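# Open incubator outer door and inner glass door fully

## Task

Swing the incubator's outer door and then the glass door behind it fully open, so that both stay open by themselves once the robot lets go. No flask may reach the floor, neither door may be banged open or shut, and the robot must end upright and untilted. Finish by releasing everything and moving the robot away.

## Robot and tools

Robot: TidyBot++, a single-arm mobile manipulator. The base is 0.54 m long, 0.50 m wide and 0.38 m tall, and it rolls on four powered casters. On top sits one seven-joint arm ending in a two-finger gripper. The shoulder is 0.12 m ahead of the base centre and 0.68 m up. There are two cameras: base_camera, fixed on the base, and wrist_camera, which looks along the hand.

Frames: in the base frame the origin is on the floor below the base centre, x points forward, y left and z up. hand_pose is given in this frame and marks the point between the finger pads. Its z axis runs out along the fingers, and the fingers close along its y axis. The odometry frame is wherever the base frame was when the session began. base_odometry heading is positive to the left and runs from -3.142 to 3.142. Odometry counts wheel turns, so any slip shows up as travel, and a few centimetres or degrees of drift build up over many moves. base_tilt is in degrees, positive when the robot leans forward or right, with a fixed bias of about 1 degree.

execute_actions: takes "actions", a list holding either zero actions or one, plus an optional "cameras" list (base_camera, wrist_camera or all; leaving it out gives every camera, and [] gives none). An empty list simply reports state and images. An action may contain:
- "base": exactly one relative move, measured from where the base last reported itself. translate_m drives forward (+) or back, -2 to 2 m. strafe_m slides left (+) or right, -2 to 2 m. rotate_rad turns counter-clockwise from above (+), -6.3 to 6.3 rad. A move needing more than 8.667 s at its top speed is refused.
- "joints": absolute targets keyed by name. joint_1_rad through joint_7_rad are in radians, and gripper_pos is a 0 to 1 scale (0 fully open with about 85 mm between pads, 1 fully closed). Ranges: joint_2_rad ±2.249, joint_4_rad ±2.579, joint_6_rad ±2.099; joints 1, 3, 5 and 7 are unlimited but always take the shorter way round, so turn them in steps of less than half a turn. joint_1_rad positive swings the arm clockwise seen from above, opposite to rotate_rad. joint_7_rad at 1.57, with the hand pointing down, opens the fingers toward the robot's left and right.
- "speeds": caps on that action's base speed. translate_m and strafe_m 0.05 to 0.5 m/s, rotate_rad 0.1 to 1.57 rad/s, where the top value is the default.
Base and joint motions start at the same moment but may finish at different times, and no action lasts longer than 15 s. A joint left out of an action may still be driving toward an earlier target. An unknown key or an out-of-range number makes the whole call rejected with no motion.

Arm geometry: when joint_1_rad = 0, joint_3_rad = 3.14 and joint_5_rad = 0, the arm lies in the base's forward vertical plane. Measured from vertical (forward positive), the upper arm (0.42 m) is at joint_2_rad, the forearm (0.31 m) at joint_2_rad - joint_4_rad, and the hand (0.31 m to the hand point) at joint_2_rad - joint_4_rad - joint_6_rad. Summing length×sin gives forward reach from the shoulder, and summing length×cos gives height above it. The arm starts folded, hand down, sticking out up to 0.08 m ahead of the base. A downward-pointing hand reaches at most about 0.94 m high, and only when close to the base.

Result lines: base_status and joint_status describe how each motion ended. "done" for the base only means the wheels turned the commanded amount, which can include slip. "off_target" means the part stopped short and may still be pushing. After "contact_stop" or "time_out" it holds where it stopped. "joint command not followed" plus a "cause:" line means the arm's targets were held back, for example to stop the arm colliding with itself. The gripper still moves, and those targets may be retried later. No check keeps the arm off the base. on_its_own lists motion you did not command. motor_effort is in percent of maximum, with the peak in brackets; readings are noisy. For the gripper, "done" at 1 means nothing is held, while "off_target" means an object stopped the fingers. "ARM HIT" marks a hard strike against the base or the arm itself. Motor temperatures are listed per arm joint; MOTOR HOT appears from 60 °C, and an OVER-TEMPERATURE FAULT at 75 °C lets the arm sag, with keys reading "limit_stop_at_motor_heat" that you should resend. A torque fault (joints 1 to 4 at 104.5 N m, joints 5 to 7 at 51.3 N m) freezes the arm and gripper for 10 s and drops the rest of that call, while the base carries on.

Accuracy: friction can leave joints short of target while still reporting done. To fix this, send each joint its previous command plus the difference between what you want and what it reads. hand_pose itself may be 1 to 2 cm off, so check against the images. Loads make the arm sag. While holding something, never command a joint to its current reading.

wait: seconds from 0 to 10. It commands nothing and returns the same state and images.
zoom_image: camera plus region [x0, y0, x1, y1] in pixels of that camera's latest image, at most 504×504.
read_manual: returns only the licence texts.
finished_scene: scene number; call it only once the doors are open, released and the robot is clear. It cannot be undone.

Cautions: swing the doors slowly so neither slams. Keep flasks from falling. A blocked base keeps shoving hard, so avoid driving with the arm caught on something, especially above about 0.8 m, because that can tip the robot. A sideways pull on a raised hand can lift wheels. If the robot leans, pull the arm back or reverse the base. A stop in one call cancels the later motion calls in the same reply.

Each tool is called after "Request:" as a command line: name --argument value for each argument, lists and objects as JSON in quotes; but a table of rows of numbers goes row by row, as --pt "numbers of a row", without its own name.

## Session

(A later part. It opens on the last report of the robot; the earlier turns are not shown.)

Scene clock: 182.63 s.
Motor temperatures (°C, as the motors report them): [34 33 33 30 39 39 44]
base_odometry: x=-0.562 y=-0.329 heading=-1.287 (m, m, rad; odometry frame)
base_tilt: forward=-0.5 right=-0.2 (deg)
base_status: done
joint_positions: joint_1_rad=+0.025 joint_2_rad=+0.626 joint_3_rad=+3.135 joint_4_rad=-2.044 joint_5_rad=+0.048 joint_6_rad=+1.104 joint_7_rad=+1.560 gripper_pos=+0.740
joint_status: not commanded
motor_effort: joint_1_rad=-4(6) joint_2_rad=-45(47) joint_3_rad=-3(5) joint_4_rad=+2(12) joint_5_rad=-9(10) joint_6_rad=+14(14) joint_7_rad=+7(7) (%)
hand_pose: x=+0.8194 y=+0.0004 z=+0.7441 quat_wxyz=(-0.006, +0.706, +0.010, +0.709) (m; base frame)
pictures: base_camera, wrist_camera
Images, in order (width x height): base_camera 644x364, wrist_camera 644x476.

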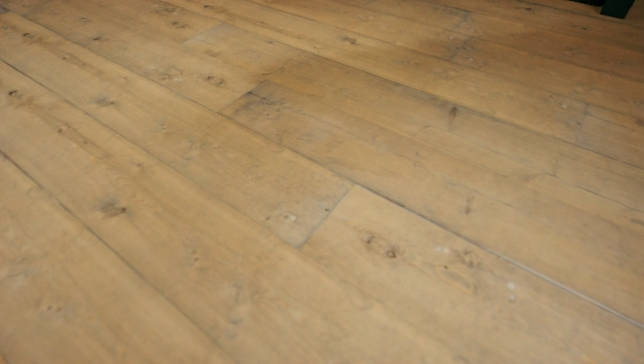

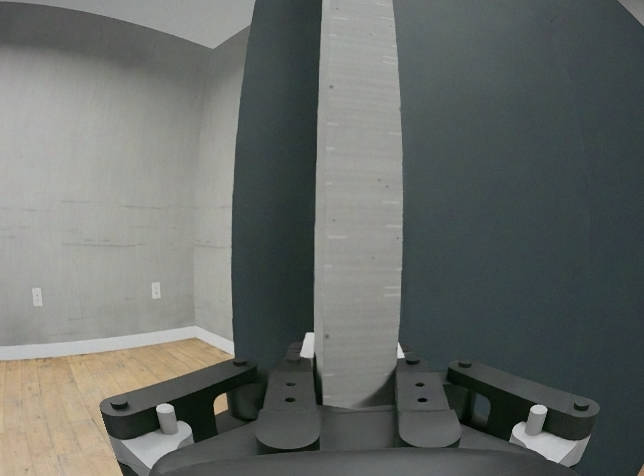

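Request:
execute_actions --actions '[{"base":{"strafe_m":-0.06},"speeds":{"strafe_m":0.12}}]' --cameras '[]'

Request:
execute_actions --actions '[{"base":{"rotate_rad":0.15},"speeds":{"rotate_rad":0.3}}]' --cameras '[]'

Request:
execute_actions --actions '[{"base":{"strafe_m":-0.08},"speeds":{"strafe_m":0.12}}]' --cameras '[]'

Request:
execute_actions --actions '[{"base":{"translate_m":-0.08},"speeds":{"translate_m":0.08}}]' --cameras '[]'

Request:
execute_actions --actions '[{"base":{"strafe_m":-0.06},"speeds":{"strafe_m":0.12}}]' --cameras '[]'

Request:
execute_actions --actions '[{"base":{"rotate_rad":0.15},"speeds":{"rotate_rad":0.3}}]' --cameras '[]'

Request:
execute_actions --actions '[{"base":{"strafe_m":-0.07},"speeds":{"strafe_m":0.12}}]' --cameras '[]'

Request:
execute_actions --actions '[{"base":{"translate_m":-0.1},"speeds":{"translate_m":0.08}}]'

Scene clock: 206.20 s.
Motor temperatures (°C, as the motors report them): [34 33 33 30 39 39 44]
base_odometry: x=-0.620 y=-0.345 heading=-1.287 (m, m, rad; odometry frame)
base_tilt: forward=-0.5 right=-0.2 (deg)
base_status: done
joint_positions: joint_1_rad=-0.047 joint_2_rad=+0.624 joint_3_rad=+3.117 joint_4_rad=-2.049 joint_5_rad=+0.056 joint_6_rad=+1.104 joint_7_rad=+1.560 gripper_pos=+0.740
joint_status: not commanded
motor_effort: joint_1_rad=+11(11) joint_2_rad=-39(46) joint_3_rad=+6(7) joint_4_rad=+11(11) joint_5_rad=-10(11) joint_6_rad=+11(14) joint_7_rad=+0(8) (%)
hand_pose: x=+0.8148 y=+0.0625 z=+0.7438 quat_wxyz=(-0.041, +0.705, +0.041, +0.707) (m; base frame)
pictures: none
No camera images: the call's "cameras" was empty. Leave "cameras" out to get every camera's image.

Scene clock: 207.17 s.
Motor temperatures (°C, as the motors report them): [34 33 33 30 39 39 44]
base_odometry: x=-0.620 y=-0.345 heading=-1.141 (m, m, rad; odometry frame)
base_tilt: forward=-0.5 right=-0.2 (deg)
base_status: done
joint_positions: joint_1_rad=+0.069 joint_2_rad=+0.624 joint_3_rad=+3.161 joint_4_rad=-2.046 joint_5_rad=+0.023 joint_6_rad=+1.104 joint_7_rad=+1.558 gripper_pos=+0.740
joint_status: not commanded
motor_effort: joint_1_rad=-13(13) joint_2_rad=-44(44) joint_3_rad=-9(10) joint_4_rad=+4(13) joint_5_rad=+0(9) joint_6_rad=+12(13) joint_7_rad=+7(8) (%)
hand_pose: x=+0.8172 y=-0.0509 z=+0.7442 quat_wxyz=(+0.026, +0.705, -0.019, +0.708) (m; base frame)
pictures: none
No camera images: the call's "cameras" was empty. Leave "cameras" out to get every camera's image.

Scene clock: 208.43 s.
Motor temperatures (°C, as the motors report them): [34 33 33 30 39 39 44]
base_odometry: x=-0.692 y=-0.379 heading=-1.139 (m, m, rad; odometry frame)
base_tilt: forward=-0.5 right=-0.3 (deg)
base_status: done
joint_positions: joint_1_rad=-0.028 joint_2_rad=+0.619 joint_3_rad=+3.137 joint_4_rad=-2.057 joint_5_rad=+0.022 joint_6_rad=+1.104 joint_7_rad=+1.558 gripper_pos=+0.740
joint_status: not commanded
motor_effort: joint_1_rad=+6(13) joint_2_rad=-38(44) joint_3_rad=+3(9) joint_4_rad=+12(12) joint_5_rad=-3(5) joint_6_rad=+10(13) joint_7_rad=-1(8) (%)
hand_pose: x=+0.8149 y=+0.0298 z=+0.7437 quat_wxyz=(-0.020, +0.707, +0.016, +0.707) (m; base frame)
pictures: none
No camera images: the call's "cameras" was empty. Leave "cameras" out to get every camera's image.

Scene clock: 210.03 s.
Motor temperatures (°C, as the motors report them): [34 33 33 30 39 39 44]
base_odometry: x=-0.726 y=-0.306 heading=-1.139 (m, m, rad; odometry frame)
base_tilt: forward=-0.5 right=-0.2 (deg)
base_status: done
joint_positions: joint_1_rad=+0.017 joint_2_rad=+0.623 joint_3_rad=+3.137 joint_4_rad=-2.050 joint_5_rad=+0.045 joint_6_rad=+1.104 joint_7_rad=+1.558 gripper_pos=+0.740
joint_status: not commanded
motor_effort: joint_1_rad=-2(7) joint_2_rad=-44(47) joint_3_rad=-1(4) joint_4_rad=+4(12) joint_5_rad=-9(10) joint_6_rad=+12(13) joint_7_rad=+4(5) (%)
hand_pose: x=+0.8176 y=+0.0044 z=+0.7438 quat_wxyz=(-0.008, +0.706, +0.011, +0.708) (m; base frame)
pictures: none
No camera images: the call's "cameras" was empty. Leave "cameras" out to get every camera's image.

Scene clock: 211.10 s.
Motor temperatures (°C, as the motors report them): [34 33 33 30 39 39 44]
base_odometry: x=-0.781 y=-0.331 heading=-1.139 (m, m, rad; odometry frame)
base_tilt: forward=-0.5 right=-0.3 (deg)
base_status: done
joint_positions: joint_1_rad=-0.051 joint_2_rad=+0.621 joint_3_rad=+3.116 joint_4_rad=-2.053 joint_5_rad=+0.056 joint_6_rad=+1.104 joint_7_rad=+1.558 gripper_pos=+0.740
joint_status: not commanded
motor_effort: joint_1_rad=+11(13) joint_2_rad=-39(45) joint_3_rad=+7(8) joint_4_rad=+11(12) joint_5_rad=-10(11) joint_6_rad=+10(12) joint_7_rad=-1(6) (%)
hand_pose: x=+0.8131 y=+0.0660 z=+0.7436 quat_wxyz=(-0.044, +0.706, +0.042, +0.706) (m; base frame)
pictures: none
No camera images: the call's "cameras" was empty. Leave "cameras" out to get every camera's image.

Scene clock: 212.07 s.
Motor temperatures (°C, as the motors report them): [34 33 33 30 39 39 44]
base_odometry: x=-0.781 y=-0.331 heading=-0.992 (m, m, rad; odometry frame)
base_tilt: forward=-0.5 right=-0.2 (deg)
base_status: done
joint_positions: joint_1_rad=+0.065 joint_2_rad=+0.622 joint_3_rad=+3.160 joint_4_rad=-2.051 joint_5_rad=+0.022 joint_6_rad=+1.104 joint_7_rad=+1.558 gripper_pos=+0.740
joint_status: not commanded
motor_effort: joint_1_rad=-11(13) joint_2_rad=-43(44) joint_3_rad=-8(9) joint_4_rad=+4(13) joint_5_rad=+0(9) joint_6_rad=+12(12) joint_7_rad=+6(7) (%)
hand_pose: x=+0.8160 y=-0.0480 z=+0.7440 quat_wxyz=(+0.024, +0.706, -0.019, +0.707) (m; base frame)
pictures: none
No camera images: the call's "cameras" was empty. Leave "cameras" out to get every camera's image.

Scene clock: 213.23 s.
Motor temperatures (°C, as the motors report them): [34 33 33 30 39 39 44]
base_odometry: x=-0.839 y=-0.370 heading=-0.991 (m, m, rad; odometry frame)
base_tilt: forward=-0.5 right=-0.3 (deg)
base_status: done
joint_positions: joint_1_rad=-0.022 joint_2_rad=+0.619 joint_3_rad=+3.141 joint_4_rad=-2.057 joint_5_rad=+0.021 joint_6_rad=+1.104 joint_7_rad=+1.558 gripper_pos=+0.740
joint_status: not commanded
motor_effort: joint_1_rad=+5(11) joint_2_rad=-38(43) joint_3_rad=+1(8) joint_4_rad=+13(13) joint_5_rad=-2(5) joint_6_rad=+10(13) joint_7_rad=-1(8) (%)
hand_pose: x=+0.8151 y=+0.0224 z=+0.7436 quat_wxyz=(-0.016, +0.707, +0.013, +0.707) (m; base frame)
pictures: none
No camera images: the call's "cameras" was empty. Leave "cameras" out to get every camera's image.

Scene clock: 215.00 s.
Motor temperatures (°C, as the motors report them): [34 33 33 30 39 39 44]
base_odometry: x=-0.894 y=-0.287 heading=-0.991 (m, m, rad; odometry frame)
base_tilt: forward=-0.5 right=-0.2 (deg)
base_status: done
joint_positions: joint_1_rad=+0.031 joint_2_rad=+0.629 joint_3_rad=+3.141 joint_4_rad=-2.041 joint_5_rad=+0.047 joint_6_rad=+1.104 joint_7_rad=+1.558 gripper_pos=+0.740
joint_status: not commanded
motor_effort: joint_1_rad=-5(7) joint_2_rad=-45(48) joint_3_rad=-3(6) joint_4_rad=+3(12) joint_5_rad=-9(10) joint_6_rad=+14(15) joint_7_rad=+7(7) (%)
hand_pose: x=+0.8206 y=-0.0071 z=+0.7439 quat_wxyz=(-0.001, +0.705, +0.007, +0.709) (m; base frame)
pictures: base_camera, wrist_camera
Images, in order (width x height): base_camera 644x364, wrist_camera 644x476.

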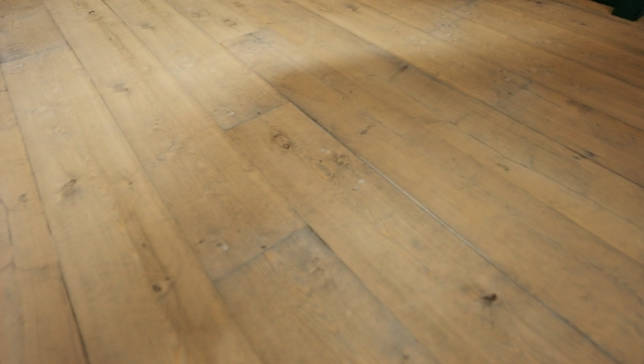

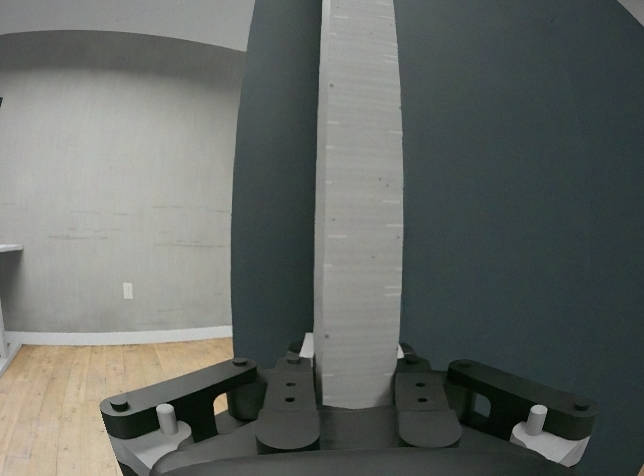

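Request:
execute_actions --actions '[{"base":{"strafe_m":-0.07},"speeds":{"strafe_m":0.12}}]' --cameras '[]'

Request:
execute_actions --actions '[{"base":{"rotate_rad":0.15},"speeds":{"rotate_rad":0.3}}]' --cameras '[]'

Request:
execute_actions --actions '[{"base":{"strafe_m":-0.07},"speeds":{"strafe_m":0.12}}]' --cameras '[]'

Request:
execute_actions --actions '[{"base":{"translate_m":-0.09},"speeds":{"translate_m":0.08}}]' --cameras '[]'

Request:
execute_actions --actions '[{"base":{"strafe_m":-0.06},"speeds":{"strafe_m":0.12}}]' --cameras '[]'

Request:
execute_actions --actions '[{"base":{"rotate_rad":0.15},"speeds":{"rotate_rad":0.3}}]' --cameras '[]'

Request:
execute_actions --actions '[{"base":{"strafe_m":-0.07},"speeds":{"strafe_m":0.12}}]' --cameras '[]'

Request:
execute_actions --actions '[{"base":{"translate_m":-0.09},"speeds":{"translate_m":0.08}}]'

Scene clock: 233.63 s.
Motor temperatures (°C, as the motors report them): [34 33 33 30 39 39 44]
base_odometry: x=-0.953 y=-0.325 heading=-0.991 (m, m, rad; odometry frame)
base_tilt: forward=-0.5 right=-0.2 (deg)
base_status: done
joint_positions: joint_1_rad=-0.049 joint_2_rad=+0.624 joint_3_rad=+3.117 joint_4_rad=-2.049 joint_5_rad=+0.060 joint_6_rad=+1.104 joint_7_rad=+1.557 gripper_pos=+0.740
joint_status: not commanded
motor_effort: joint_1_rad=+11(12) joint_2_rad=-40(46) joint_3_rad=+6(8) joint_4_rad=+11(11) joint_5_rad=-10(12) joint_6_rad=+11(14) joint_7_rad=-1(8) (%)
hand_pose: x=+0.8146 y=+0.0655 z=+0.7436 quat_wxyz=(-0.044, +0.705, +0.043, +0.706) (m; base frame)
pictures: none
No camera images: the call's "cameras" was empty. Leave "cameras" out to get every camera's image.

Scene clock: 234.60 s.
Motor temperatures (°C, as the motors report them): [34 33 33 30 39 39 44]
base_odometry: x=-0.953 y=-0.325 heading=-0.844 (m, m, rad; odometry frame)
base_tilt: forward=-0.5 right=-0.2 (deg)
base_status: done
joint_positions: joint_1_rad=+0.067 joint_2_rad=+0.624 joint_3_rad=+3.161 joint_4_rad=-2.047 joint_5_rad=+0.025 joint_6_rad=+1.104 joint_7_rad=+1.557 gripper_pos=+0.740
joint_status: not commanded
motor_effort: joint_1_rad=-13(12) joint_2_rad=-43(44) joint_3_rad=-9(9) joint_4_rad=+4(12) joint_5_rad=-1(10) joint_6_rad=+12(13) joint_7_rad=+8(7) (%)
hand_pose: x=+0.8172 y=-0.0483 z=+0.7439 quat_wxyz=(+0.024, +0.706, -0.018, +0.708) (m; base frame)
pictures: none
No camera images: the call's "cameras" was empty. Leave "cameras" out to get every camera's image.

Scene clock: 235.70 s.
Motor temperatures (°C, as the motors report them): [34 33 33 30 39 39 44]
base_odometry: x=-1.006 y=-0.372 heading=-0.842 (m, m, rad; odometry frame)
base_tilt: forward=-0.5 right=-0.3 (deg)
base_status: done
joint_positions: joint_1_rad=-0.021 joint_2_rad=+0.619 joint_3_rad=+3.142 joint_4_rad=-2.057 joint_5_rad=+0.024 joint_6_rad=+1.104 joint_7_rad=+1.557 gripper_pos=+0.740
joint_status: not commanded
motor_effort: joint_1_rad=+5(12) joint_2_rad=-39(44) joint_3_rad=+2(9) joint_4_rad=+13(13) joint_5_rad=-2(6) joint_6_rad=+10(13) joint_7_rad=-1(8) (%)
hand_pose: x=+0.8153 y=+0.0225 z=+0.7435 quat_wxyz=(-0.016, +0.707, +0.014, +0.707) (m; base frame)
pictures: none
No camera images: the call's "cameras" was empty. Leave "cameras" out to get every camera's image.

Scene clock: 237.33 s.
Motor temperatures (°C, as the motors report them): [34 33 33 30 39 39 44]
base_odometry: x=-1.065 y=-0.305 heading=-0.843 (m, m, rad; odometry frame)
base_tilt: forward=-0.5 right=-0.3 (deg)
base_status: done
joint_positions: joint_1_rad=+0.027 joint_2_rad=+0.627 joint_3_rad=+3.142 joint_4_rad=-2.043 joint_5_rad=+0.048 joint_6_rad=+1.104 joint_7_rad=+1.557 gripper_pos=+0.740
joint_status: not commanded
motor_effort: joint_1_rad=-4(6) joint_2_rad=-46(47) joint_3_rad=-2(5) joint_4_rad=+3(12) joint_5_rad=-9(10) joint_6_rad=+13(14) joint_7_rad=+7(8) (%)
hand_pose: x=+0.8200 y=-0.0046 z=+0.7438 quat_wxyz=(-0.002, +0.705, +0.008, +0.709) (m; base frame)
pictures: none
No camera images: the call's "cameras" was empty. Leave "cameras" out to get every camera's image.

Scene clock: 238.40 s.
Motor temperatures (°C, as the motors report them): [34 33 33 30 39 39 44]
base_odometry: x=-1.110 y=-0.345 heading=-0.843 (m, m, rad; odometry frame)
base_tilt: forward=-0.6 right=-0.2 (deg)
base_status: done
joint_positions: joint_1_rad=-0.043 joint_2_rad=+0.625 joint_3_rad=+3.121 joint_4_rad=-2.047 joint_5_rad=+0.058 joint_6_rad=+1.104 joint_7_rad=+1.556 gripper_pos=+0.740
joint_status: not commanded
motor_effort: joint_1_rad=+10(11) joint_2_rad=-40(46) joint_3_rad=+5(8) joint_4_rad=+12(11) joint_5_rad=-10(12) joint_6_rad=+11(14) joint_7_rad=+0(8) (%)
hand_pose: x=+0.8158 y=+0.0582 z=+0.7436 quat_wxyz=(-0.039, +0.705, +0.039, +0.707) (m; base frame)
pictures: none
No camera images: the call's "cameras" was empty. Leave "cameras" out to get every camera's image.

Scene clock: 239.40 s.
Motor temperatures (°C, as the motors report them): [34 33 33 30 39 39 44]
base_odometry: x=-1.111 y=-0.345 heading=-0.696 (m, m, rad; odometry frame)
base_tilt: forward=-0.5 right=-0.2 (deg)
base_status: done
joint_positions: joint_1_rad=+0.072 joint_2_rad=+0.625 joint_3_rad=+3.165 joint_4_rad=-2.045 joint_5_rad=+0.023 joint_6_rad=+1.104 joint_7_rad=+1.556 gripper_pos=+0.740
joint_status: not commanded
motor_effort: joint_1_rad=-13(14) joint_2_rad=-44(44) joint_3_rad=-8(10) joint_4_rad=+4(12) joint_5_rad=-1(10) joint_6_rad=+12(13) joint_7_rad=+7(7) (%)
hand_pose: x=+0.8172 y=-0.0550 z=+0.7439 quat_wxyz=(+0.028, +0.705, -0.022, +0.708) (m; base frame)
pictures: none
No camera images: the call's "cameras" was empty. Leave "cameras" out to get every camera's image.

Scene clock: 240.53 s.
Motor temperatures (°C, as the motors report them): [34 33 33 30 39 39 44]
base_odometry: x=-1.155 y=-0.399 heading=-0.695 (m, m, rad; odometry frame)
base_tilt: forward=-0.5 right=-0.3 (deg)
base_status: done
joint_positions: joint_1_rad=-0.016 joint_2_rad=+0.620 joint_3_rad=+3.146 joint_4_rad=-2.055 joint_5_rad=+0.022 joint_6_rad=+1.104 joint_7_rad=+1.556 gripper_pos=+0.740
joint_status: not commanded
motor_effort: joint_1_rad=+5(13) joint_2_rad=-38(44) joint_3_rad=+1(10) joint_4_rad=+11(12) joint_5_rad=-2(5) joint_6_rad=+9(13) joint_7_rad=-1(8) (%)
hand_pose: x=+0.8159 y=+0.0165 z=+0.7435 quat_wxyz=(-0.012, +0.707, +0.011, +0.707) (m; base frame)
pictures: none
No camera images: the call's "cameras" was empty. Leave "cameras" out to get every camera's image.

Scene clock: 242.17 s.
Motor temperatures (°C, as the motors report them): [34 33 33 30 39 39 44]
base_odometry: x=-1.224 y=-0.341 heading=-0.695 (m, m, rad; odometry frame)
base_tilt: forward=-0.5 right=-0.2 (deg)
base_status: done
joint_positions: joint_1_rad=+0.031 joint_2_rad=+0.629 joint_3_rad=+3.146 joint_4_rad=-2.040 joint_5_rad=+0.047 joint_6_rad=+1.104 joint_7_rad=+1.555 gripper_pos=+0.740
joint_status: not commanded
motor_effort: joint_1_rad=-5(7) joint_2_rad=-46(47) joint_3_rad=-2(5) joint_4_rad=+2(11) joint_5_rad=-9(10) joint_6_rad=+14(14) joint_7_rad=+7(9) (%)
hand_pose: x=+0.8206 y=-0.0099 z=+0.7438 quat_wxyz=(+0.001, +0.705, +0.006, +0.709) (m; base frame)
pictures: base_camera, wrist_camera
Images, in order (width x height): base_camera 644x364, wrist_camera 644x476.

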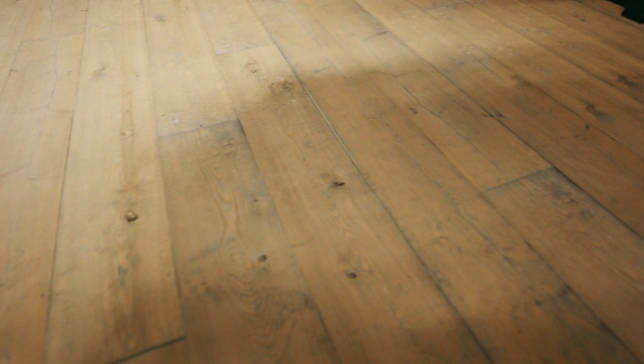

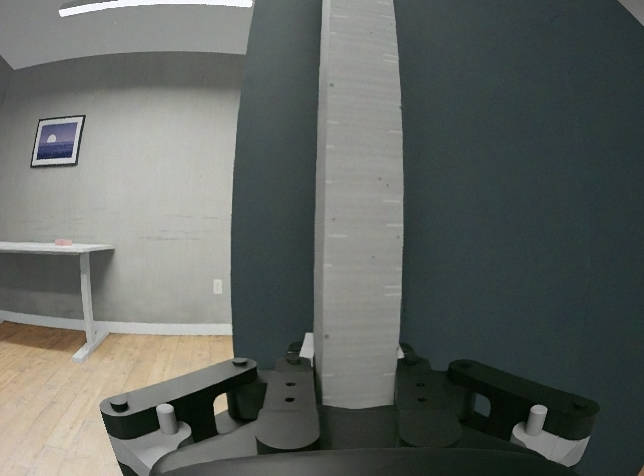

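Request:
execute_actions --actions '[{"joints":{"gripper_pos":0.0,"joint_1_rad":0.02}}]' --cameras '[]'

Request:
execute_actions --actions '[{"base":{"translate_m":-0.15},"speeds":{"translate_m":0.2}}]' --cameras '["wrist_camera"]'

Request:
execute_actions --actions '[{"base":{"strafe_m":0.6},"joints":{"joint_2_rad":-0.35,"joint_4_rad":-2.53,"joint_6_rad":0.6,"joint_1_rad":0.6}}]'

Scene clock: 251.23 s.
Motor temperatures (°C, as the motors report them): [34 33 33 30 39 39 44]
base_odometry: x=-1.225 y=-0.341 heading=-0.695 (m, m, rad; odometry frame)
base_tilt: forward=-0.5 right=-0.2 (deg)
base_status: not commanded
joint_positions: joint_1_rad=+0.018 joint_2_rad=+0.602 joint_3_rad=+3.146 joint_4_rad=-2.072 joint_5_rad=+0.019 joint_6_rad=+1.104 joint_7_rad=+1.554 gripper_pos=+0.000
joint_status: all done
motor_effort: joint_1_rad=+1(5) joint_2_rad=-37(45) joint_3_rad=-1(2) joint_4_rad=+11(11) joint_5_rad=+0(11) joint_6_rad=+9(13) joint_7_rad=+0(9) (%)
hand_pose: x=+0.8101 y=-0.0084 z=+0.7484 quat_wxyz=(+0.000, +0.707, -0.004, +0.707) (m; base frame)
pictures: none
No camera images: the call's "cameras" was empty. Leave "cameras" out to get every camera's image.

Scene clock: 252.73 s.
Motor temperatures (°C, as the motors report them): [34 33 33 30 39 39 44]
base_odometry: x=-1.340 y=-0.245 heading=-0.695 (m, m, rad; odometry frame)
base_tilt: forward=-0.5 right=-0.2 (deg)
base_status: done
joint_positions: joint_1_rad=+0.018 joint_2_rad=+0.602 joint_3_rad=+3.146 joint_4_rad=-2.072 joint_5_rad=+0.019 joint_6_rad=+1.104 joint_7_rad=+1.554 gripper_pos=+0.000
joint_status: not commanded
motor_effort: joint_1_rad=+1(0) joint_2_rad=-37(40) joint_3_rad=-1(2) joint_4_rad=+11(12) joint_5_rad=+0(1) joint_6_rad=+9(9) joint_7_rad=+0(0) (%)
hand_pose: x=+0.8101 y=-0.0084 z=+0.7484 quat_wxyz=(+0.000, +0.707, -0.004, +0.707) (m; base frame)
pictures: wrist_camera
Images, in order (width x height): wrist_camera 644x476.

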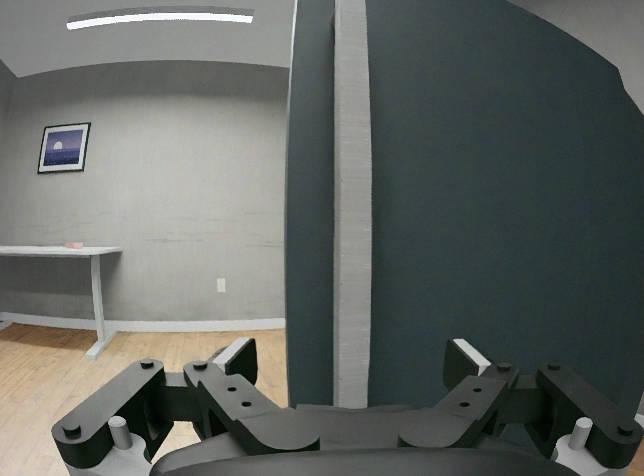

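Scene clock: 255.30 s.
Motor temperatures (°C, as the motors report them): [34 33 33 30 39 39 44]
base_odometry: x=-0.956 y=+0.216 heading=-0.695 (m, m, rad; odometry frame)
base_tilt: forward=-0.6 right=-0.3 (deg)
base_status: done
joint_positions: joint_1_rad=+0.589 joint_2_rad=-0.347 joint_3_rad=+3.146 joint_4_rad=-2.510 joint_5_rad=+0.018 joint_6_rad=+0.641 joint_7_rad=+1.554 gripper_pos=+0.000
joint_status: all done
motor_effort: joint_1_rad=+1(2) joint_2_rad=-8(39) joint_3_rad=+0(3) joint_4_rad=+16(16) joint_5_rad=+0(1) joint_6_rad=+9(9) joint_7_rad=+0(0) (%)
hand_pose: x=+0.4768 y=-0.2362 z=+0.9167 quat_wxyz=(+0.207, +0.661, -0.200, +0.694) (m; base frame)
pictures: base_camera, wrist_camera
Images, in order (width x height): base_camera 644x364, wrist_camera 644x476.

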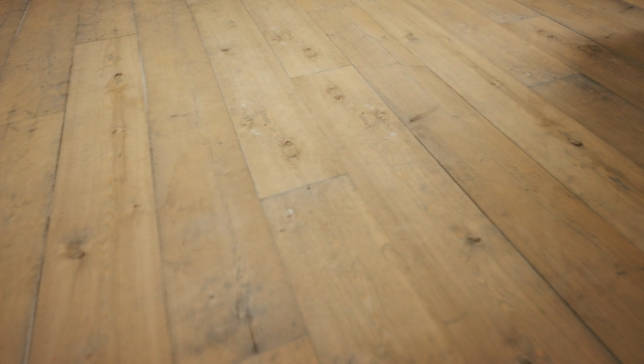

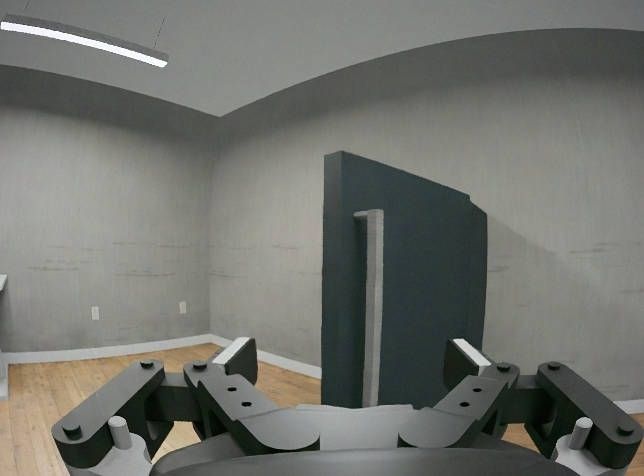

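Request:
execute_actions --actions '[{"base":{"rotate_rad":-1.205},"joints":{"joint_1_rad":0.0}}]' --cameras '[]'

Request:
execute_actions --actions '[{"base":{"strafe_m":1.1}}]' --cameras '[]'

Request:
execute_actions --actions '[{"base":{"translate_m":0.4}}]'

Scene clock: 263.10 s.
Motor temperatures (°C, as the motors report them): [34 33 33 30 39 39 44]
base_odometry: x=-0.956 y=+0.216 heading=-1.898 (m, m, rad; odometry frame)
base_tilt: forward=-0.5 right=-0.3 (deg)
base_status: done
joint_positions: joint_1_rad=+0.010 joint_2_rad=-0.347 joint_3_rad=+3.146 joint_4_rad=-2.510 joint_5_rad=+0.018 joint_6_rad=+0.641 joint_7_rad=+1.554 gripper_pos=+0.000
joint_status: all done
motor_effort: joint_1_rad=+1(2) joint_2_rad=-7(8) joint_3_rad=+0(1) joint_4_rad=+17(17) joint_5_rad=+0(0) joint_6_rad=+8(9) joint_7_rad=+0(0) (%)
hand_pose: x=+0.5477 y=-0.0017 z=+0.9166 quat_wxyz=(+0.000, +0.690, -0.002, +0.724) (m; base frame)
pictures: none
No camera images: the call's "cameras" was empty. Leave "cameras" out to get every camera's image.

Scene clock: 266.67 s.
Motor temperatures (°C, as the motors report them): [34 33 33 30 39 39 44]
base_odometry: x=+0.085 y=-0.140 heading=-1.899 (m, m, rad; odometry frame)
base_tilt: forward=-0.6 right=-0.2 (deg)
base_status: done
joint_positions: joint_1_rad=+0.008 joint_2_rad=-0.347 joint_3_rad=+3.146 joint_4_rad=-2.510 joint_5_rad=+0.017 joint_6_rad=+0.640 joint_7_rad=+1.554 gripper_pos=+0.000
joint_status: not commanded
motor_effort: joint_1_rad=+1(0) joint_2_rad=-7(8) joint_3_rad=+1(1) joint_4_rad=+16(17) joint_5_rad=+0(1) joint_6_rad=+8(9) joint_7_rad=+0(1) (%)
hand_pose: x=+0.5477 y=-0.0013 z=+0.9166 quat_wxyz=(-0.001, +0.690, -0.002, +0.724) (m; base frame)
pictures: none
No camera images: the call's "cameras" was empty. Leave "cameras" out to get every camera's image.

Scene clock: 268.80 s.
Motor temperatures (°C, as the motors report them): [34 33 33 30 39 39 44]
base_odometry: x=-0.044 y=-0.519 heading=-1.899 (m, m, rad; odometry frame)
base_tilt: forward=-0.5 right=-0.2 (deg)
base_status: done
joint_positions: joint_1_rad=+0.008 joint_2_rad=-0.345 joint_3_rad=+3.146 joint_4_rad=-2.512 joint_5_rad=+0.017 joint_6_rad=+0.639 joint_7_rad=+1.554 gripper_pos=+0.000
joint_status: not commanded
motor_effort: joint_1_rad=+1(0) joint_2_rad=-6(11) joint_3_rad=+0(0) joint_4_rad=+17(17) joint_5_rad=+0(0) joint_6_rad=+9(9) joint_7_rad=+0(0) (%)
hand_pose: x=+0.5480 y=-0.0012 z=+0.9148 quat_wxyz=(-0.001, +0.692, -0.002, +0.722) (m; base frame)
pictures: base_camera, wrist_camera
Images, in order (width x height): base_camera 644x364, wrist_camera 644x476.

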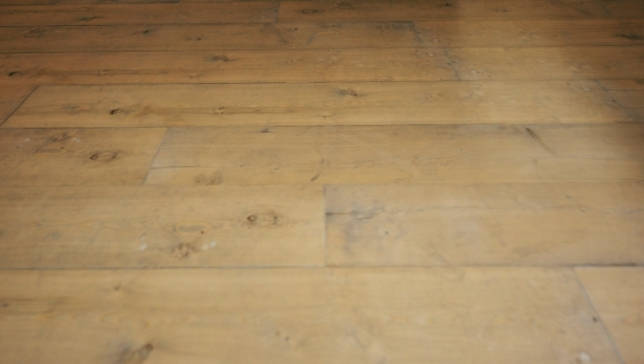

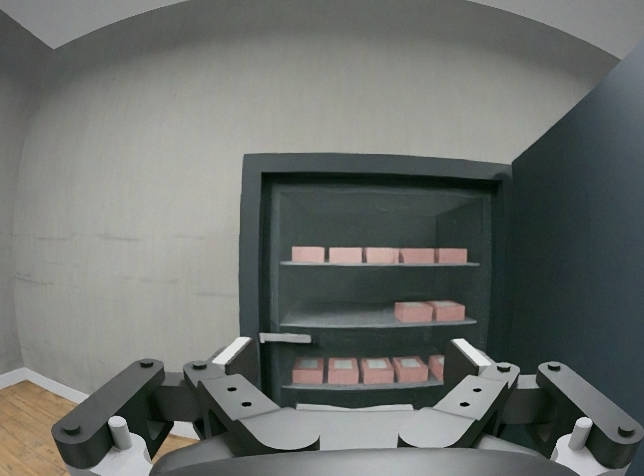

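Request:
execute_actions --actions '[{"base":{"translate_m":-0.1},"joints":{"joint_2_rad":0.6,"joint_4_rad":-2.06,"joint_6_rad":1.14,"joint_1_rad":0.0,"joint_5_rad":0,"gripper_pos":1.0}}]' --cameras '[]'

Request:
execute_actions --actions '[{"base":{"strafe_m":-0.25},"speeds":{"strafe_m":0.15}}]'

Scene clock: 286.53 s.
Motor temperatures (°C, as the motors report them): [34 33 33 30 39 39 44]
base_odometry: x=-0.011 y=-0.425 heading=-1.899 (m, m, rad; odometry frame)
base_tilt: forward=-0.5 right=-0.3 (deg)
base_status: done
joint_positions: joint_1_rad=+0.008 joint_2_rad=+0.595 joint_3_rad=+3.146 joint_4_rad=-2.083 joint_5_rad=+0.017 joint_6_rad=+1.098 joint_7_rad=+1.554 gripper_pos=+0.999
joint_status: all done
motor_effort: joint_1_rad=+1(1) joint_2_rad=-36(38) joint_3_rad=-1(0) joint_4_rad=+11(17) joint_5_rad=+0(0) joint_6_rad=+9(9) joint_7_rad=+0(1) (%)
hand_pose: x=+0.8068 y=-0.0018 z=+0.7465 quat_wxyz=(-0.004, +0.710, -0.001, +0.704) (m; base frame)
pictures: none
No camera images: the call's "cameras" was empty. Leave "cameras" out to get every camera's image.

Scene clock: 288.87 s.
Motor temperatures (°C, as the motors report them): [34 33 33 30 39 39 44]
base_odometry: x=-0.248 y=-0.344 heading=-1.899 (m, m, rad; odometry frame)
base_tilt: forward=-0.5 right=-0.3 (deg)
base_status: done
joint_positions: joint_1_rad=+0.002 joint_2_rad=+0.595 joint_3_rad=+3.146 joint_4_rad=-2.081 joint_5_rad=+0.017 joint_6_rad=+1.100 joint_7_rad=+1.554 gripper_pos=+0.999
joint_status: not commanded
motor_effort: joint_1_rad=+1(3) joint_2_rad=-36(38) joint_3_rad=-1(3) joint_4_rad=+11(11) joint_5_rad=+0(0) joint_6_rad=+9(9) joint_7_rad=+0(0) (%)
hand_pose: x=+0.8074 y=+0.0022 z=+0.7478 quat_wxyz=(-0.006, +0.709, +0.001, +0.705) (m; base frame)
pictures: base_camera, wrist_camera
Images, in order (width x height): base_camera 644x364, wrist_camera 644x476.

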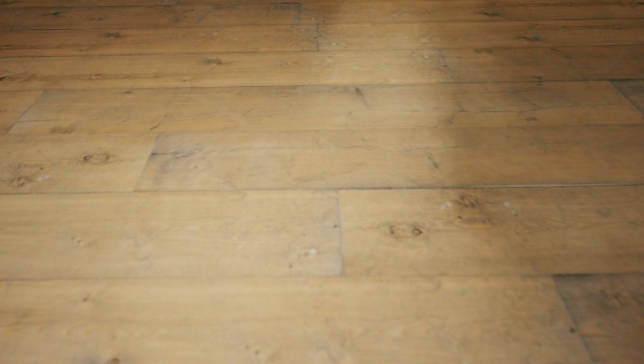

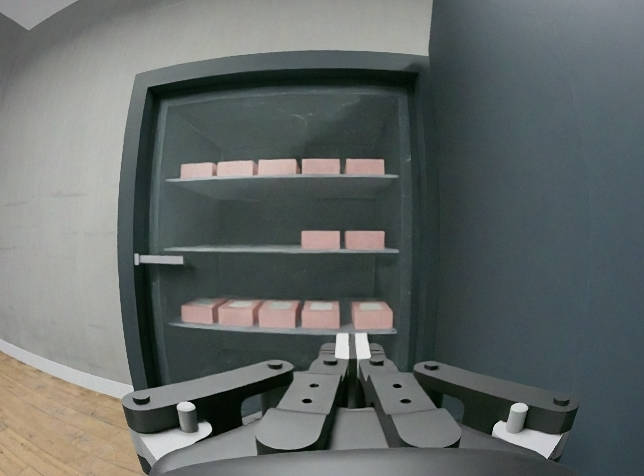

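Just touching. Push slowly.

Request:
execute_actions --actions '[{"base":{"strafe_m":-0.15},"speeds":{"strafe_m":0.05}}]'

Scene clock: 296.57 s.
Motor temperatures (°C, as the motors report them): [34 33 33 30 39 39 44]
base_odometry: x=-0.390 y=-0.295 heading=-1.899 (m, m, rad; odometry frame)
base_tilt: forward=-0.5 right=-0.2 (deg)
base_status: done
joint_positions: joint_1_rad=-0.002 joint_2_rad=+0.595 joint_3_rad=+3.146 joint_4_rad=-2.081 joint_5_rad=+0.017 joint_6_rad=+1.101 joint_7_rad=+1.554 gripper_pos=+0.999
joint_status: not commanded
motor_effort: joint_1_rad=+1(4) joint_2_rad=-37(38) joint_3_rad=-1(2) joint_4_rad=+11(13) joint_5_rad=+0(2) joint_6_rad=+9(9) joint_7_rad=+1(0) (%)
hand_pose: x=+0.8074 y=+0.0051 z=+0.7480 quat_wxyz=(-0.007, +0.709, +0.002, +0.706) (m; base frame)
pictures: base_camera, wrist_camera
Images, in order (width x height): base_camera 644x364, wrist_camera 644x476.

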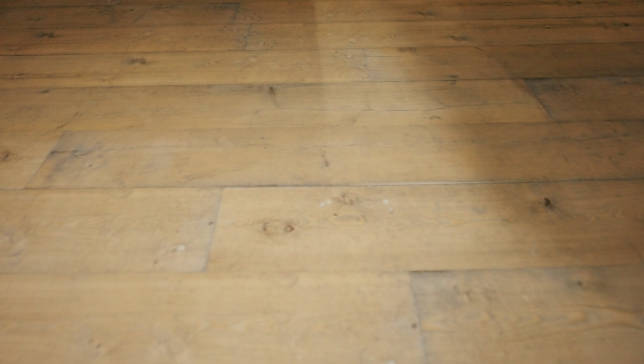

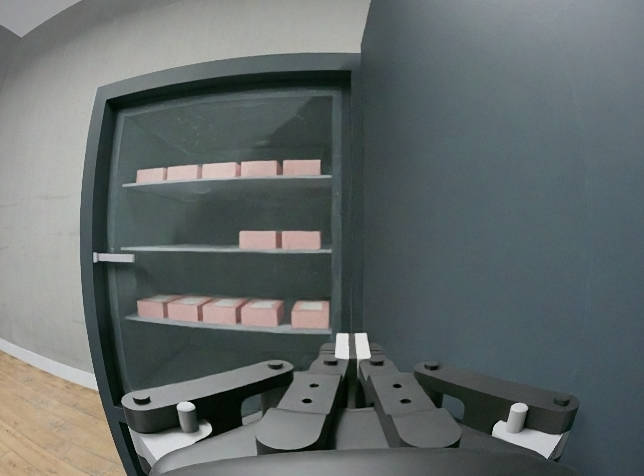

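Request:
execute_actions --actions '[{"base":{"strafe_m":-0.2},"speeds":{"strafe_m":0.06}}]'

Scene clock: 302.97 s.
Motor temperatures (°C, as the motors report them): [34 33 33 30 39 39 44]
base_odometry: x=-0.580 y=-0.230 heading=-1.900 (m, m, rad; odometry frame)
base_tilt: forward=-0.6 right=-0.2 (deg)
base_status: done
joint_positions: joint_1_rad=-0.017 joint_2_rad=+0.595 joint_3_rad=+3.140 joint_4_rad=-2.080 joint_5_rad=+0.017 joint_6_rad=+1.101 joint_7_rad=+1.554 gripper_pos=+0.999
joint_status: not commanded
motor_effort: joint_1_rad=+4(7) joint_2_rad=-37(38) joint_3_rad=+1(5) joint_4_rad=+12(13) joint_5_rad=-1(4) joint_6_rad=+9(10) joint_7_rad=+1(1) (%)
hand_pose: x=+0.8073 y=+0.0187 z=+0.7485 quat_wxyz=(-0.016, +0.708, +0.008, +0.706) (m; base frame)
pictures: base_camera, wrist_camera
Images, in order (width x height): base_camera 644x364, wrist_camera 644x476.

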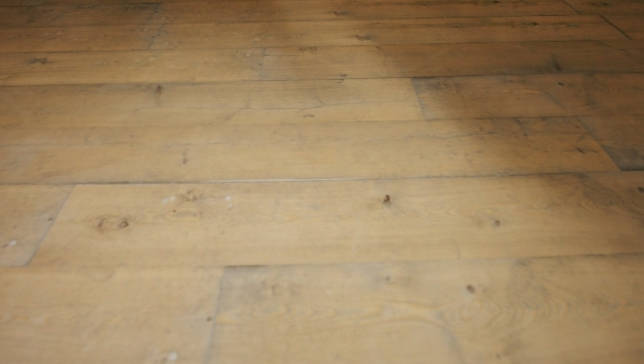

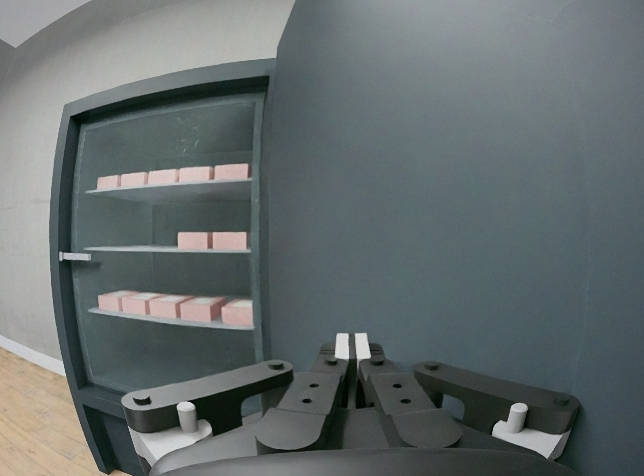

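Request:
execute_actions --actions '[{"base":{"strafe_m":-0.15},"speeds":{"strafe_m":0.06}}]'

Scene clock: 309.67 s.
Motor temperatures (°C, as the motors report them): [34 33 33 30 39 39 44]
base_odometry: x=-0.721 y=-0.181 heading=-1.899 (m, m, rad; odometry frame)
base_tilt: forward=-0.6 right=-0.3 (deg)
base_status: done
joint_positions: joint_1_rad=-0.143 joint_2_rad=+0.598 joint_3_rad=+3.039 joint_4_rad=-2.078 joint_5_rad=+0.099 joint_6_rad=+1.102 joint_7_rad=+1.554 gripper_pos=+0.999
joint_status: not commanded
motor_effort: joint_1_rad=+29(31) joint_2_rad=-38(39) joint_3_rad=+20(22) joint_4_rad=+11(18) joint_5_rad=-16(17) joint_6_rad=+11(11) joint_7_rad=+0(1) (%)
hand_pose: x=+0.7826 y=+0.1792 z=+0.7511 quat_wxyz=(-0.122, +0.699, +0.100, +0.697) (m; base frame)
pictures: base_camera, wrist_camera
Images, in order (width x height): base_camera 644x364, wrist_camera 644x476.

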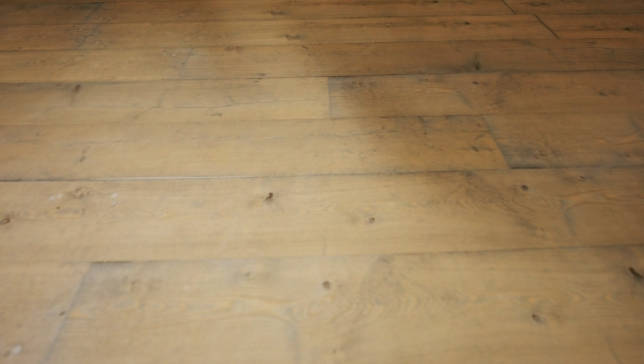

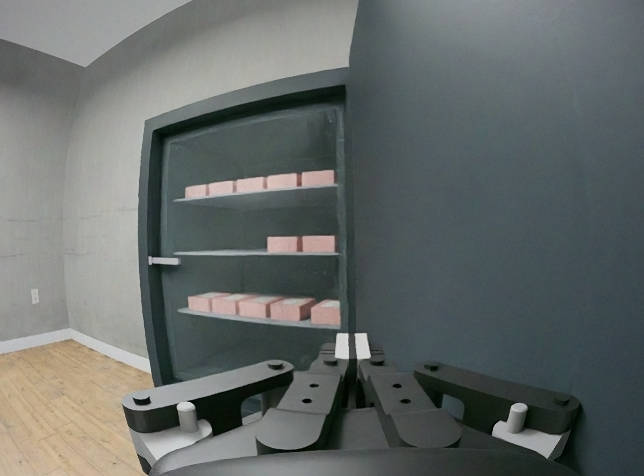

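Request:
execute_actions --actions '[{"base":{"strafe_m":0.84},"joints":{"joint_1_rad":0.0,"joint_3_rad":3.14,"joint_5_rad":0,"gripper_pos":0.0}}]' --cameras '[]'

Request:
execute_actions --actions '[{"base":{"translate_m":0.2}}]'

Scene clock: 318.73 s.
Motor temperatures (°C, as the motors report them): [34 33 33 30 39 39 44]
base_odometry: x=+0.074 y=-0.452 heading=-1.899 (m, m, rad; odometry frame)
base_tilt: forward=-0.5 right=-0.3 (deg)
base_status: done
joint_positions: joint_1_rad=-0.001 joint_2_rad=+0.598 joint_3_rad=+3.134 joint_4_rad=-2.075 joint_5_rad=+0.012 joint_6_rad=+1.103 joint_7_rad=+1.554 gripper_pos=+0.000
joint_status: all done
motor_effort: joint_1_rad=+0(29) joint_2_rad=-37(39) joint_3_rad=-1(21) joint_4_rad=+11(11) joint_5_rad=+0(16) joint_6_rad=+9(11) joint_7_rad=+0(0) (%)
hand_pose: x=+0.8091 y=+0.0098 z=+0.7493 quat_wxyz=(-0.012, +0.707, +0.001, +0.707) (m; base frame)
pictures: none
No camera images: the call's "cameras" was empty. Leave "cameras" out to get every camera's image.

Scene clock: 320.37 s.
Motor temperatures (°C, as the motors report them): [34 33 33 30 39 39 44]
base_odometry: x=+0.010 y=-0.642 heading=-1.898 (m, m, rad; odometry frame)
base_tilt: forward=-0.6 right=-0.3 (deg)
base_status: done
joint_positions: joint_1_rad=-0.001 joint_2_rad=+0.600 joint_3_rad=+3.134 joint_4_rad=-2.073 joint_5_rad=+0.012 joint_6_rad=+1.104 joint_7_rad=+1.554 gripper_pos=+0.000
joint_status: not commanded
motor_effort: joint_1_rad=+0(0) joint_2_rad=-36(40) joint_3_rad=-2(1) joint_4_rad=+11(13) joint_5_rad=+0(1) joint_6_rad=+8(10) joint_7_rad=+1(0) (%)
hand_pose: x=+0.8098 y=+0.0098 z=+0.7495 quat_wxyz=(-0.012, +0.706, +0.001, +0.708) (m; base frame)
pictures: base_camera, wrist_camera
Images, in order (width x height): base_camera 644x364, wrist_camera 644x476.

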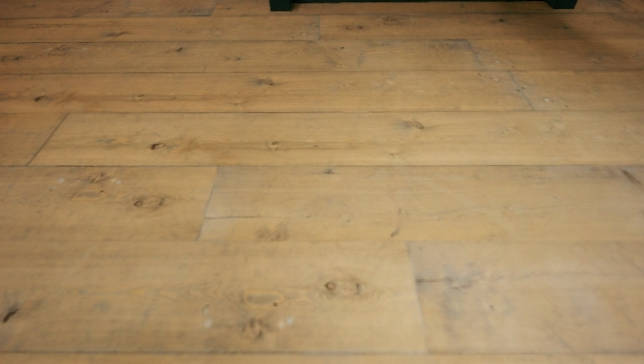

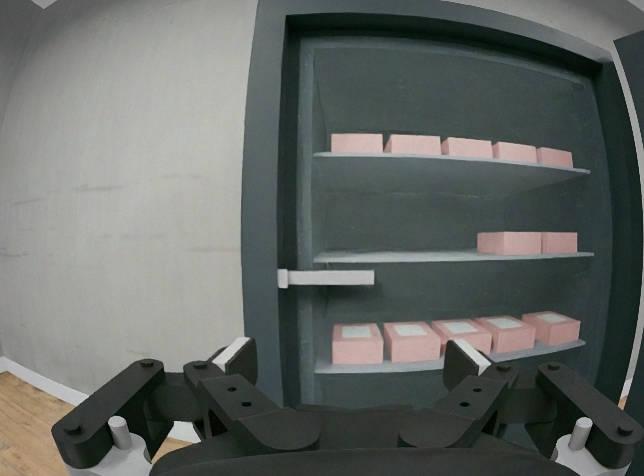

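Request:
zoom_image --camera "wrist_camera" --region '[250,230,410,330]'

Region (250, 230, 410, 330) of wrist_camera's 644x476 image, scaled by 3.150; it fills the top 315 rows of this view, and the rest is white.

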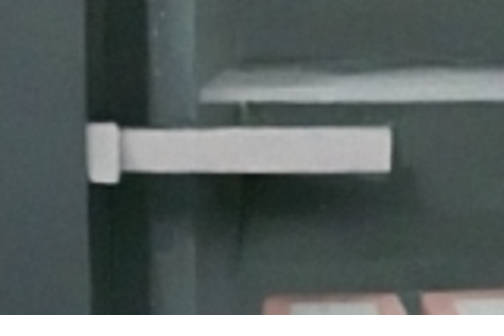

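Request:
execute_actions --actions '[{"base":{"translate_m":0.12},"speeds":{"translate_m":0.15}}]' --cameras '["wrist_camera"]'

Scene clock: 329.57 s.
Motor temperatures (°C, as the motors report them): [34 33 33 30 39 39 44]
base_odometry: x=-0.029 y=-0.755 heading=-1.897 (m, m, rad; odometry frame)
base_tilt: forward=-0.5 right=-0.3 (deg)
base_status: done
joint_positions: joint_1_rad=-0.001 joint_2_rad=+0.600 joint_3_rad=+3.134 joint_4_rad=-2.072 joint_5_rad=+0.012 joint_6_rad=+1.104 joint_7_rad=+1.554 gripper_pos=+0.000
joint_status: not commanded
motor_effort: joint_1_rad=+1(3) joint_2_rad=-36(39) joint_3_rad=+0(3) joint_4_rad=+11(12) joint_5_rad=+0(1) joint_6_rad=+9(9) joint_7_rad=+1(0) (%)
hand_pose: x=+0.8099 y=+0.0097 z=+0.7497 quat_wxyz=(-0.012, +0.706, +0.001, +0.708) (m; base frame)
pictures: wrist_camera
Images, in order (width x height): wrist_camera 644x476.

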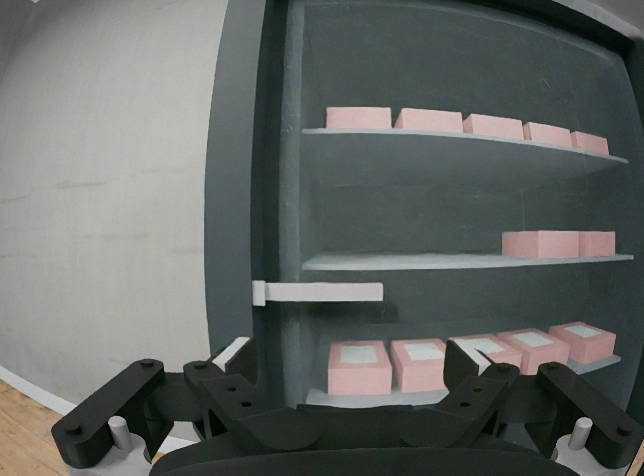

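Request:
execute_actions --actions '[{"base":{"strafe_m":-0.2},"joints":{"joint_1_rad":-0.45}}]' --cameras '["wrist_camera"]'

Request:
zoom_image --camera "wrist_camera" --region '[200,200,450,380]'

Scene clock: 340.60 s.
Motor temperatures (°C, as the motors report them): [34 33 33 30 39 39 44]
base_odometry: x=-0.218 y=-0.691 heading=-1.897 (m, m, rad; odometry frame)
base_tilt: forward=-0.6 right=-0.3 (deg)
base_status: done
joint_positions: joint_1_rad=-0.442 joint_2_rad=+0.600 joint_3_rad=+3.134 joint_4_rad=-2.072 joint_5_rad=+0.012 joint_6_rad=+1.104 joint_7_rad=+1.554 gripper_pos=+0.000
joint_status: all done
motor_effort: joint_1_rad=+1(2) joint_2_rad=-37(38) joint_3_rad=-1(2) joint_4_rad=+11(11) joint_5_rad=+0(1) joint_6_rad=+8(9) joint_7_rad=+0(1) (%)
hand_pose: x=+0.7395 y=+0.3038 z=+0.7497 quat_wxyz=(-0.167, +0.689, +0.155, +0.688) (m; base frame)
pictures: wrist_camera
Images, in order (width x height): wrist_camera 644x476.

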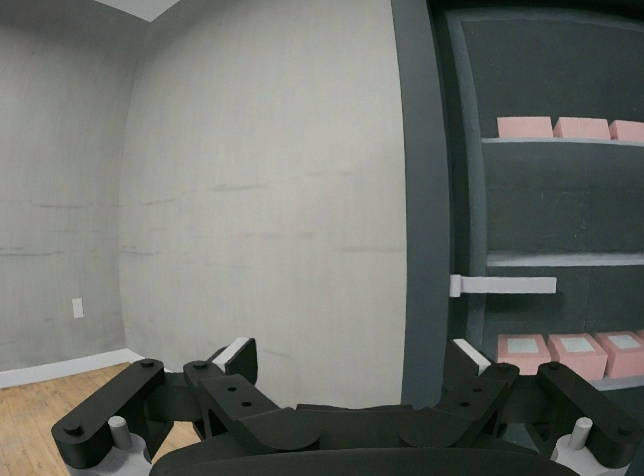

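Region (200, 200, 450, 380) of wrist_camera's 644x476 image, scaled by 2.016; it fills the top 363 rows of this view, and the rest is white.

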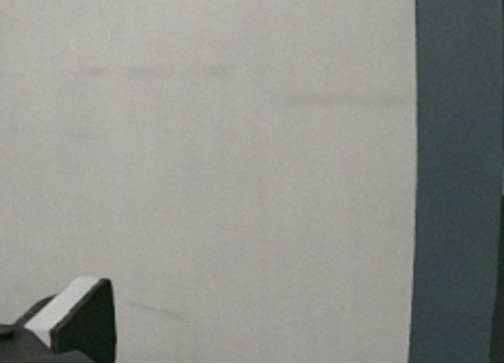

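Request:
execute_actions --actions '[{"base":{"strafe_m":-0.12},"joints":{"joint_1_rad":-0.3}}]' --cameras '["wrist_camera"]'

Request:
zoom_image --camera "wrist_camera" --region '[150,200,400,380]'

Scene clock: 348.53 s.
Motor temperatures (°C, as the motors report them): [34 33 33 30 39 39 44]
base_odometry: x=-0.332 y=-0.653 heading=-1.896 (m, m, rad; odometry frame)
base_tilt: forward=-0.5 right=-0.3 (deg)
base_status: done
joint_positions: joint_1_rad=-0.296 joint_2_rad=+0.600 joint_3_rad=+3.139 joint_4_rad=-2.072 joint_5_rad=+0.012 joint_6_rad=+1.104 joint_7_rad=+1.554 gripper_pos=+0.000
joint_status: all done
motor_effort: joint_1_rad=+1(5) joint_2_rad=-36(40) joint_3_rad=-1(5) joint_4_rad=+11(11) joint_5_rad=+0(2) joint_6_rad=+9(10) joint_7_rad=+0(1) (%)
hand_pose: x=+0.7782 y=+0.2071 z=+0.7495 quat_wxyz=(-0.113, +0.699, +0.104, +0.699) (m; base frame)
pictures: wrist_camera
Images, in order (width x height): wrist_camera 644x476.

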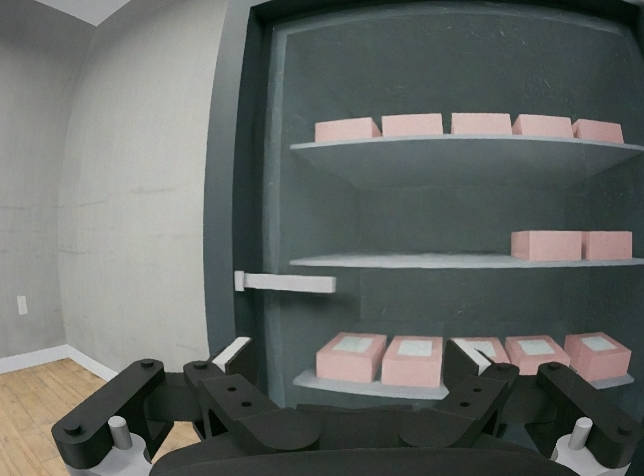

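Region (150, 200, 400, 380) of wrist_camera's 644x476 image, scaled by 2.016; it fills the top 363 rows of this view, and the rest is white.

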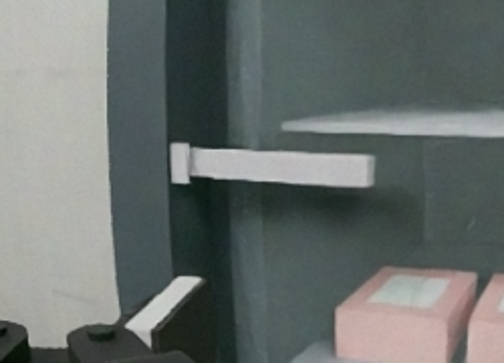

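Request:
execute_actions --actions '[{"base":{"strafe_m":0.33},"joints":{"joint_1_rad":0.0,"joint_2_rad":0.3,"joint_4_rad":-1.3,"joint_6_rad":-0.9}}]' --cameras '["wrist_camera"]'

Scene clock: 358.87 s.
Motor temperatures (°C, as the motors report them): [34 33 33 30 39 39 44]
base_odometry: x=-0.019 y=-0.759 heading=-1.897 (m, m, rad; odometry frame)
base_tilt: forward=-0.5 right=-0.3 (deg)
base_status: done
joint_positions: joint_1_rad=-0.004 joint_2_rad=+0.302 joint_3_rad=+3.139 joint_4_rad=-1.319 joint_5_rad=+0.012 joint_6_rad=-0.865 joint_7_rad=+1.554 gripper_pos=+0.000
joint_status: all done
motor_effort: joint_1_rad=+0(2) joint_2_rad=-34(41) joint_3_rad=-1(3) joint_4_rad=+17(17) joint_5_rad=+0(1) joint_6_rad=+5(9) joint_7_rad=+1(1) (%)
hand_pose: x=+0.7481 y=+0.0024 z=+0.8210 quat_wxyz=(+0.001, +0.947, -0.003, +0.322) (m; base frame)
pictures: wrist_camera
Images, in order (width x height): wrist_camera 644x476.

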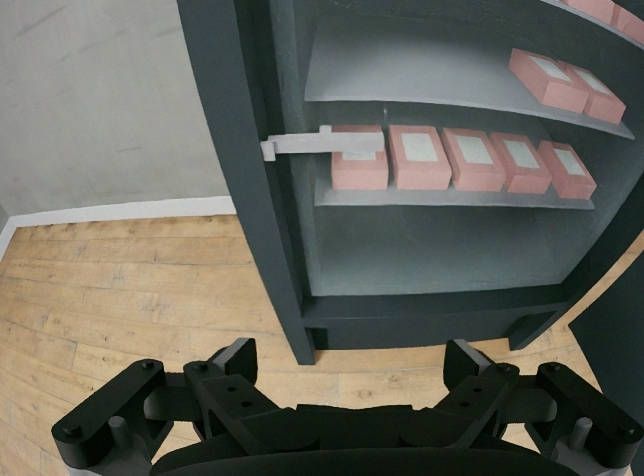

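Request:
zoom_image --camera "wrist_camera" --region '[230,90,430,210]'

Region (230, 90, 430, 210) of wrist_camera's 644x476 image, scaled by 2.520; it fills the top 302 rows of this view, and the rest is white.

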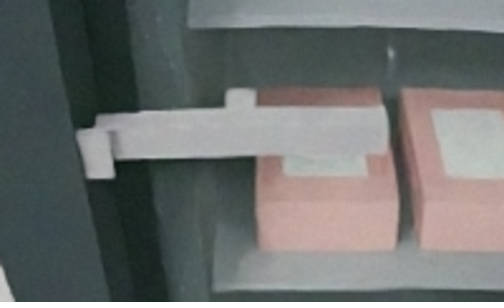

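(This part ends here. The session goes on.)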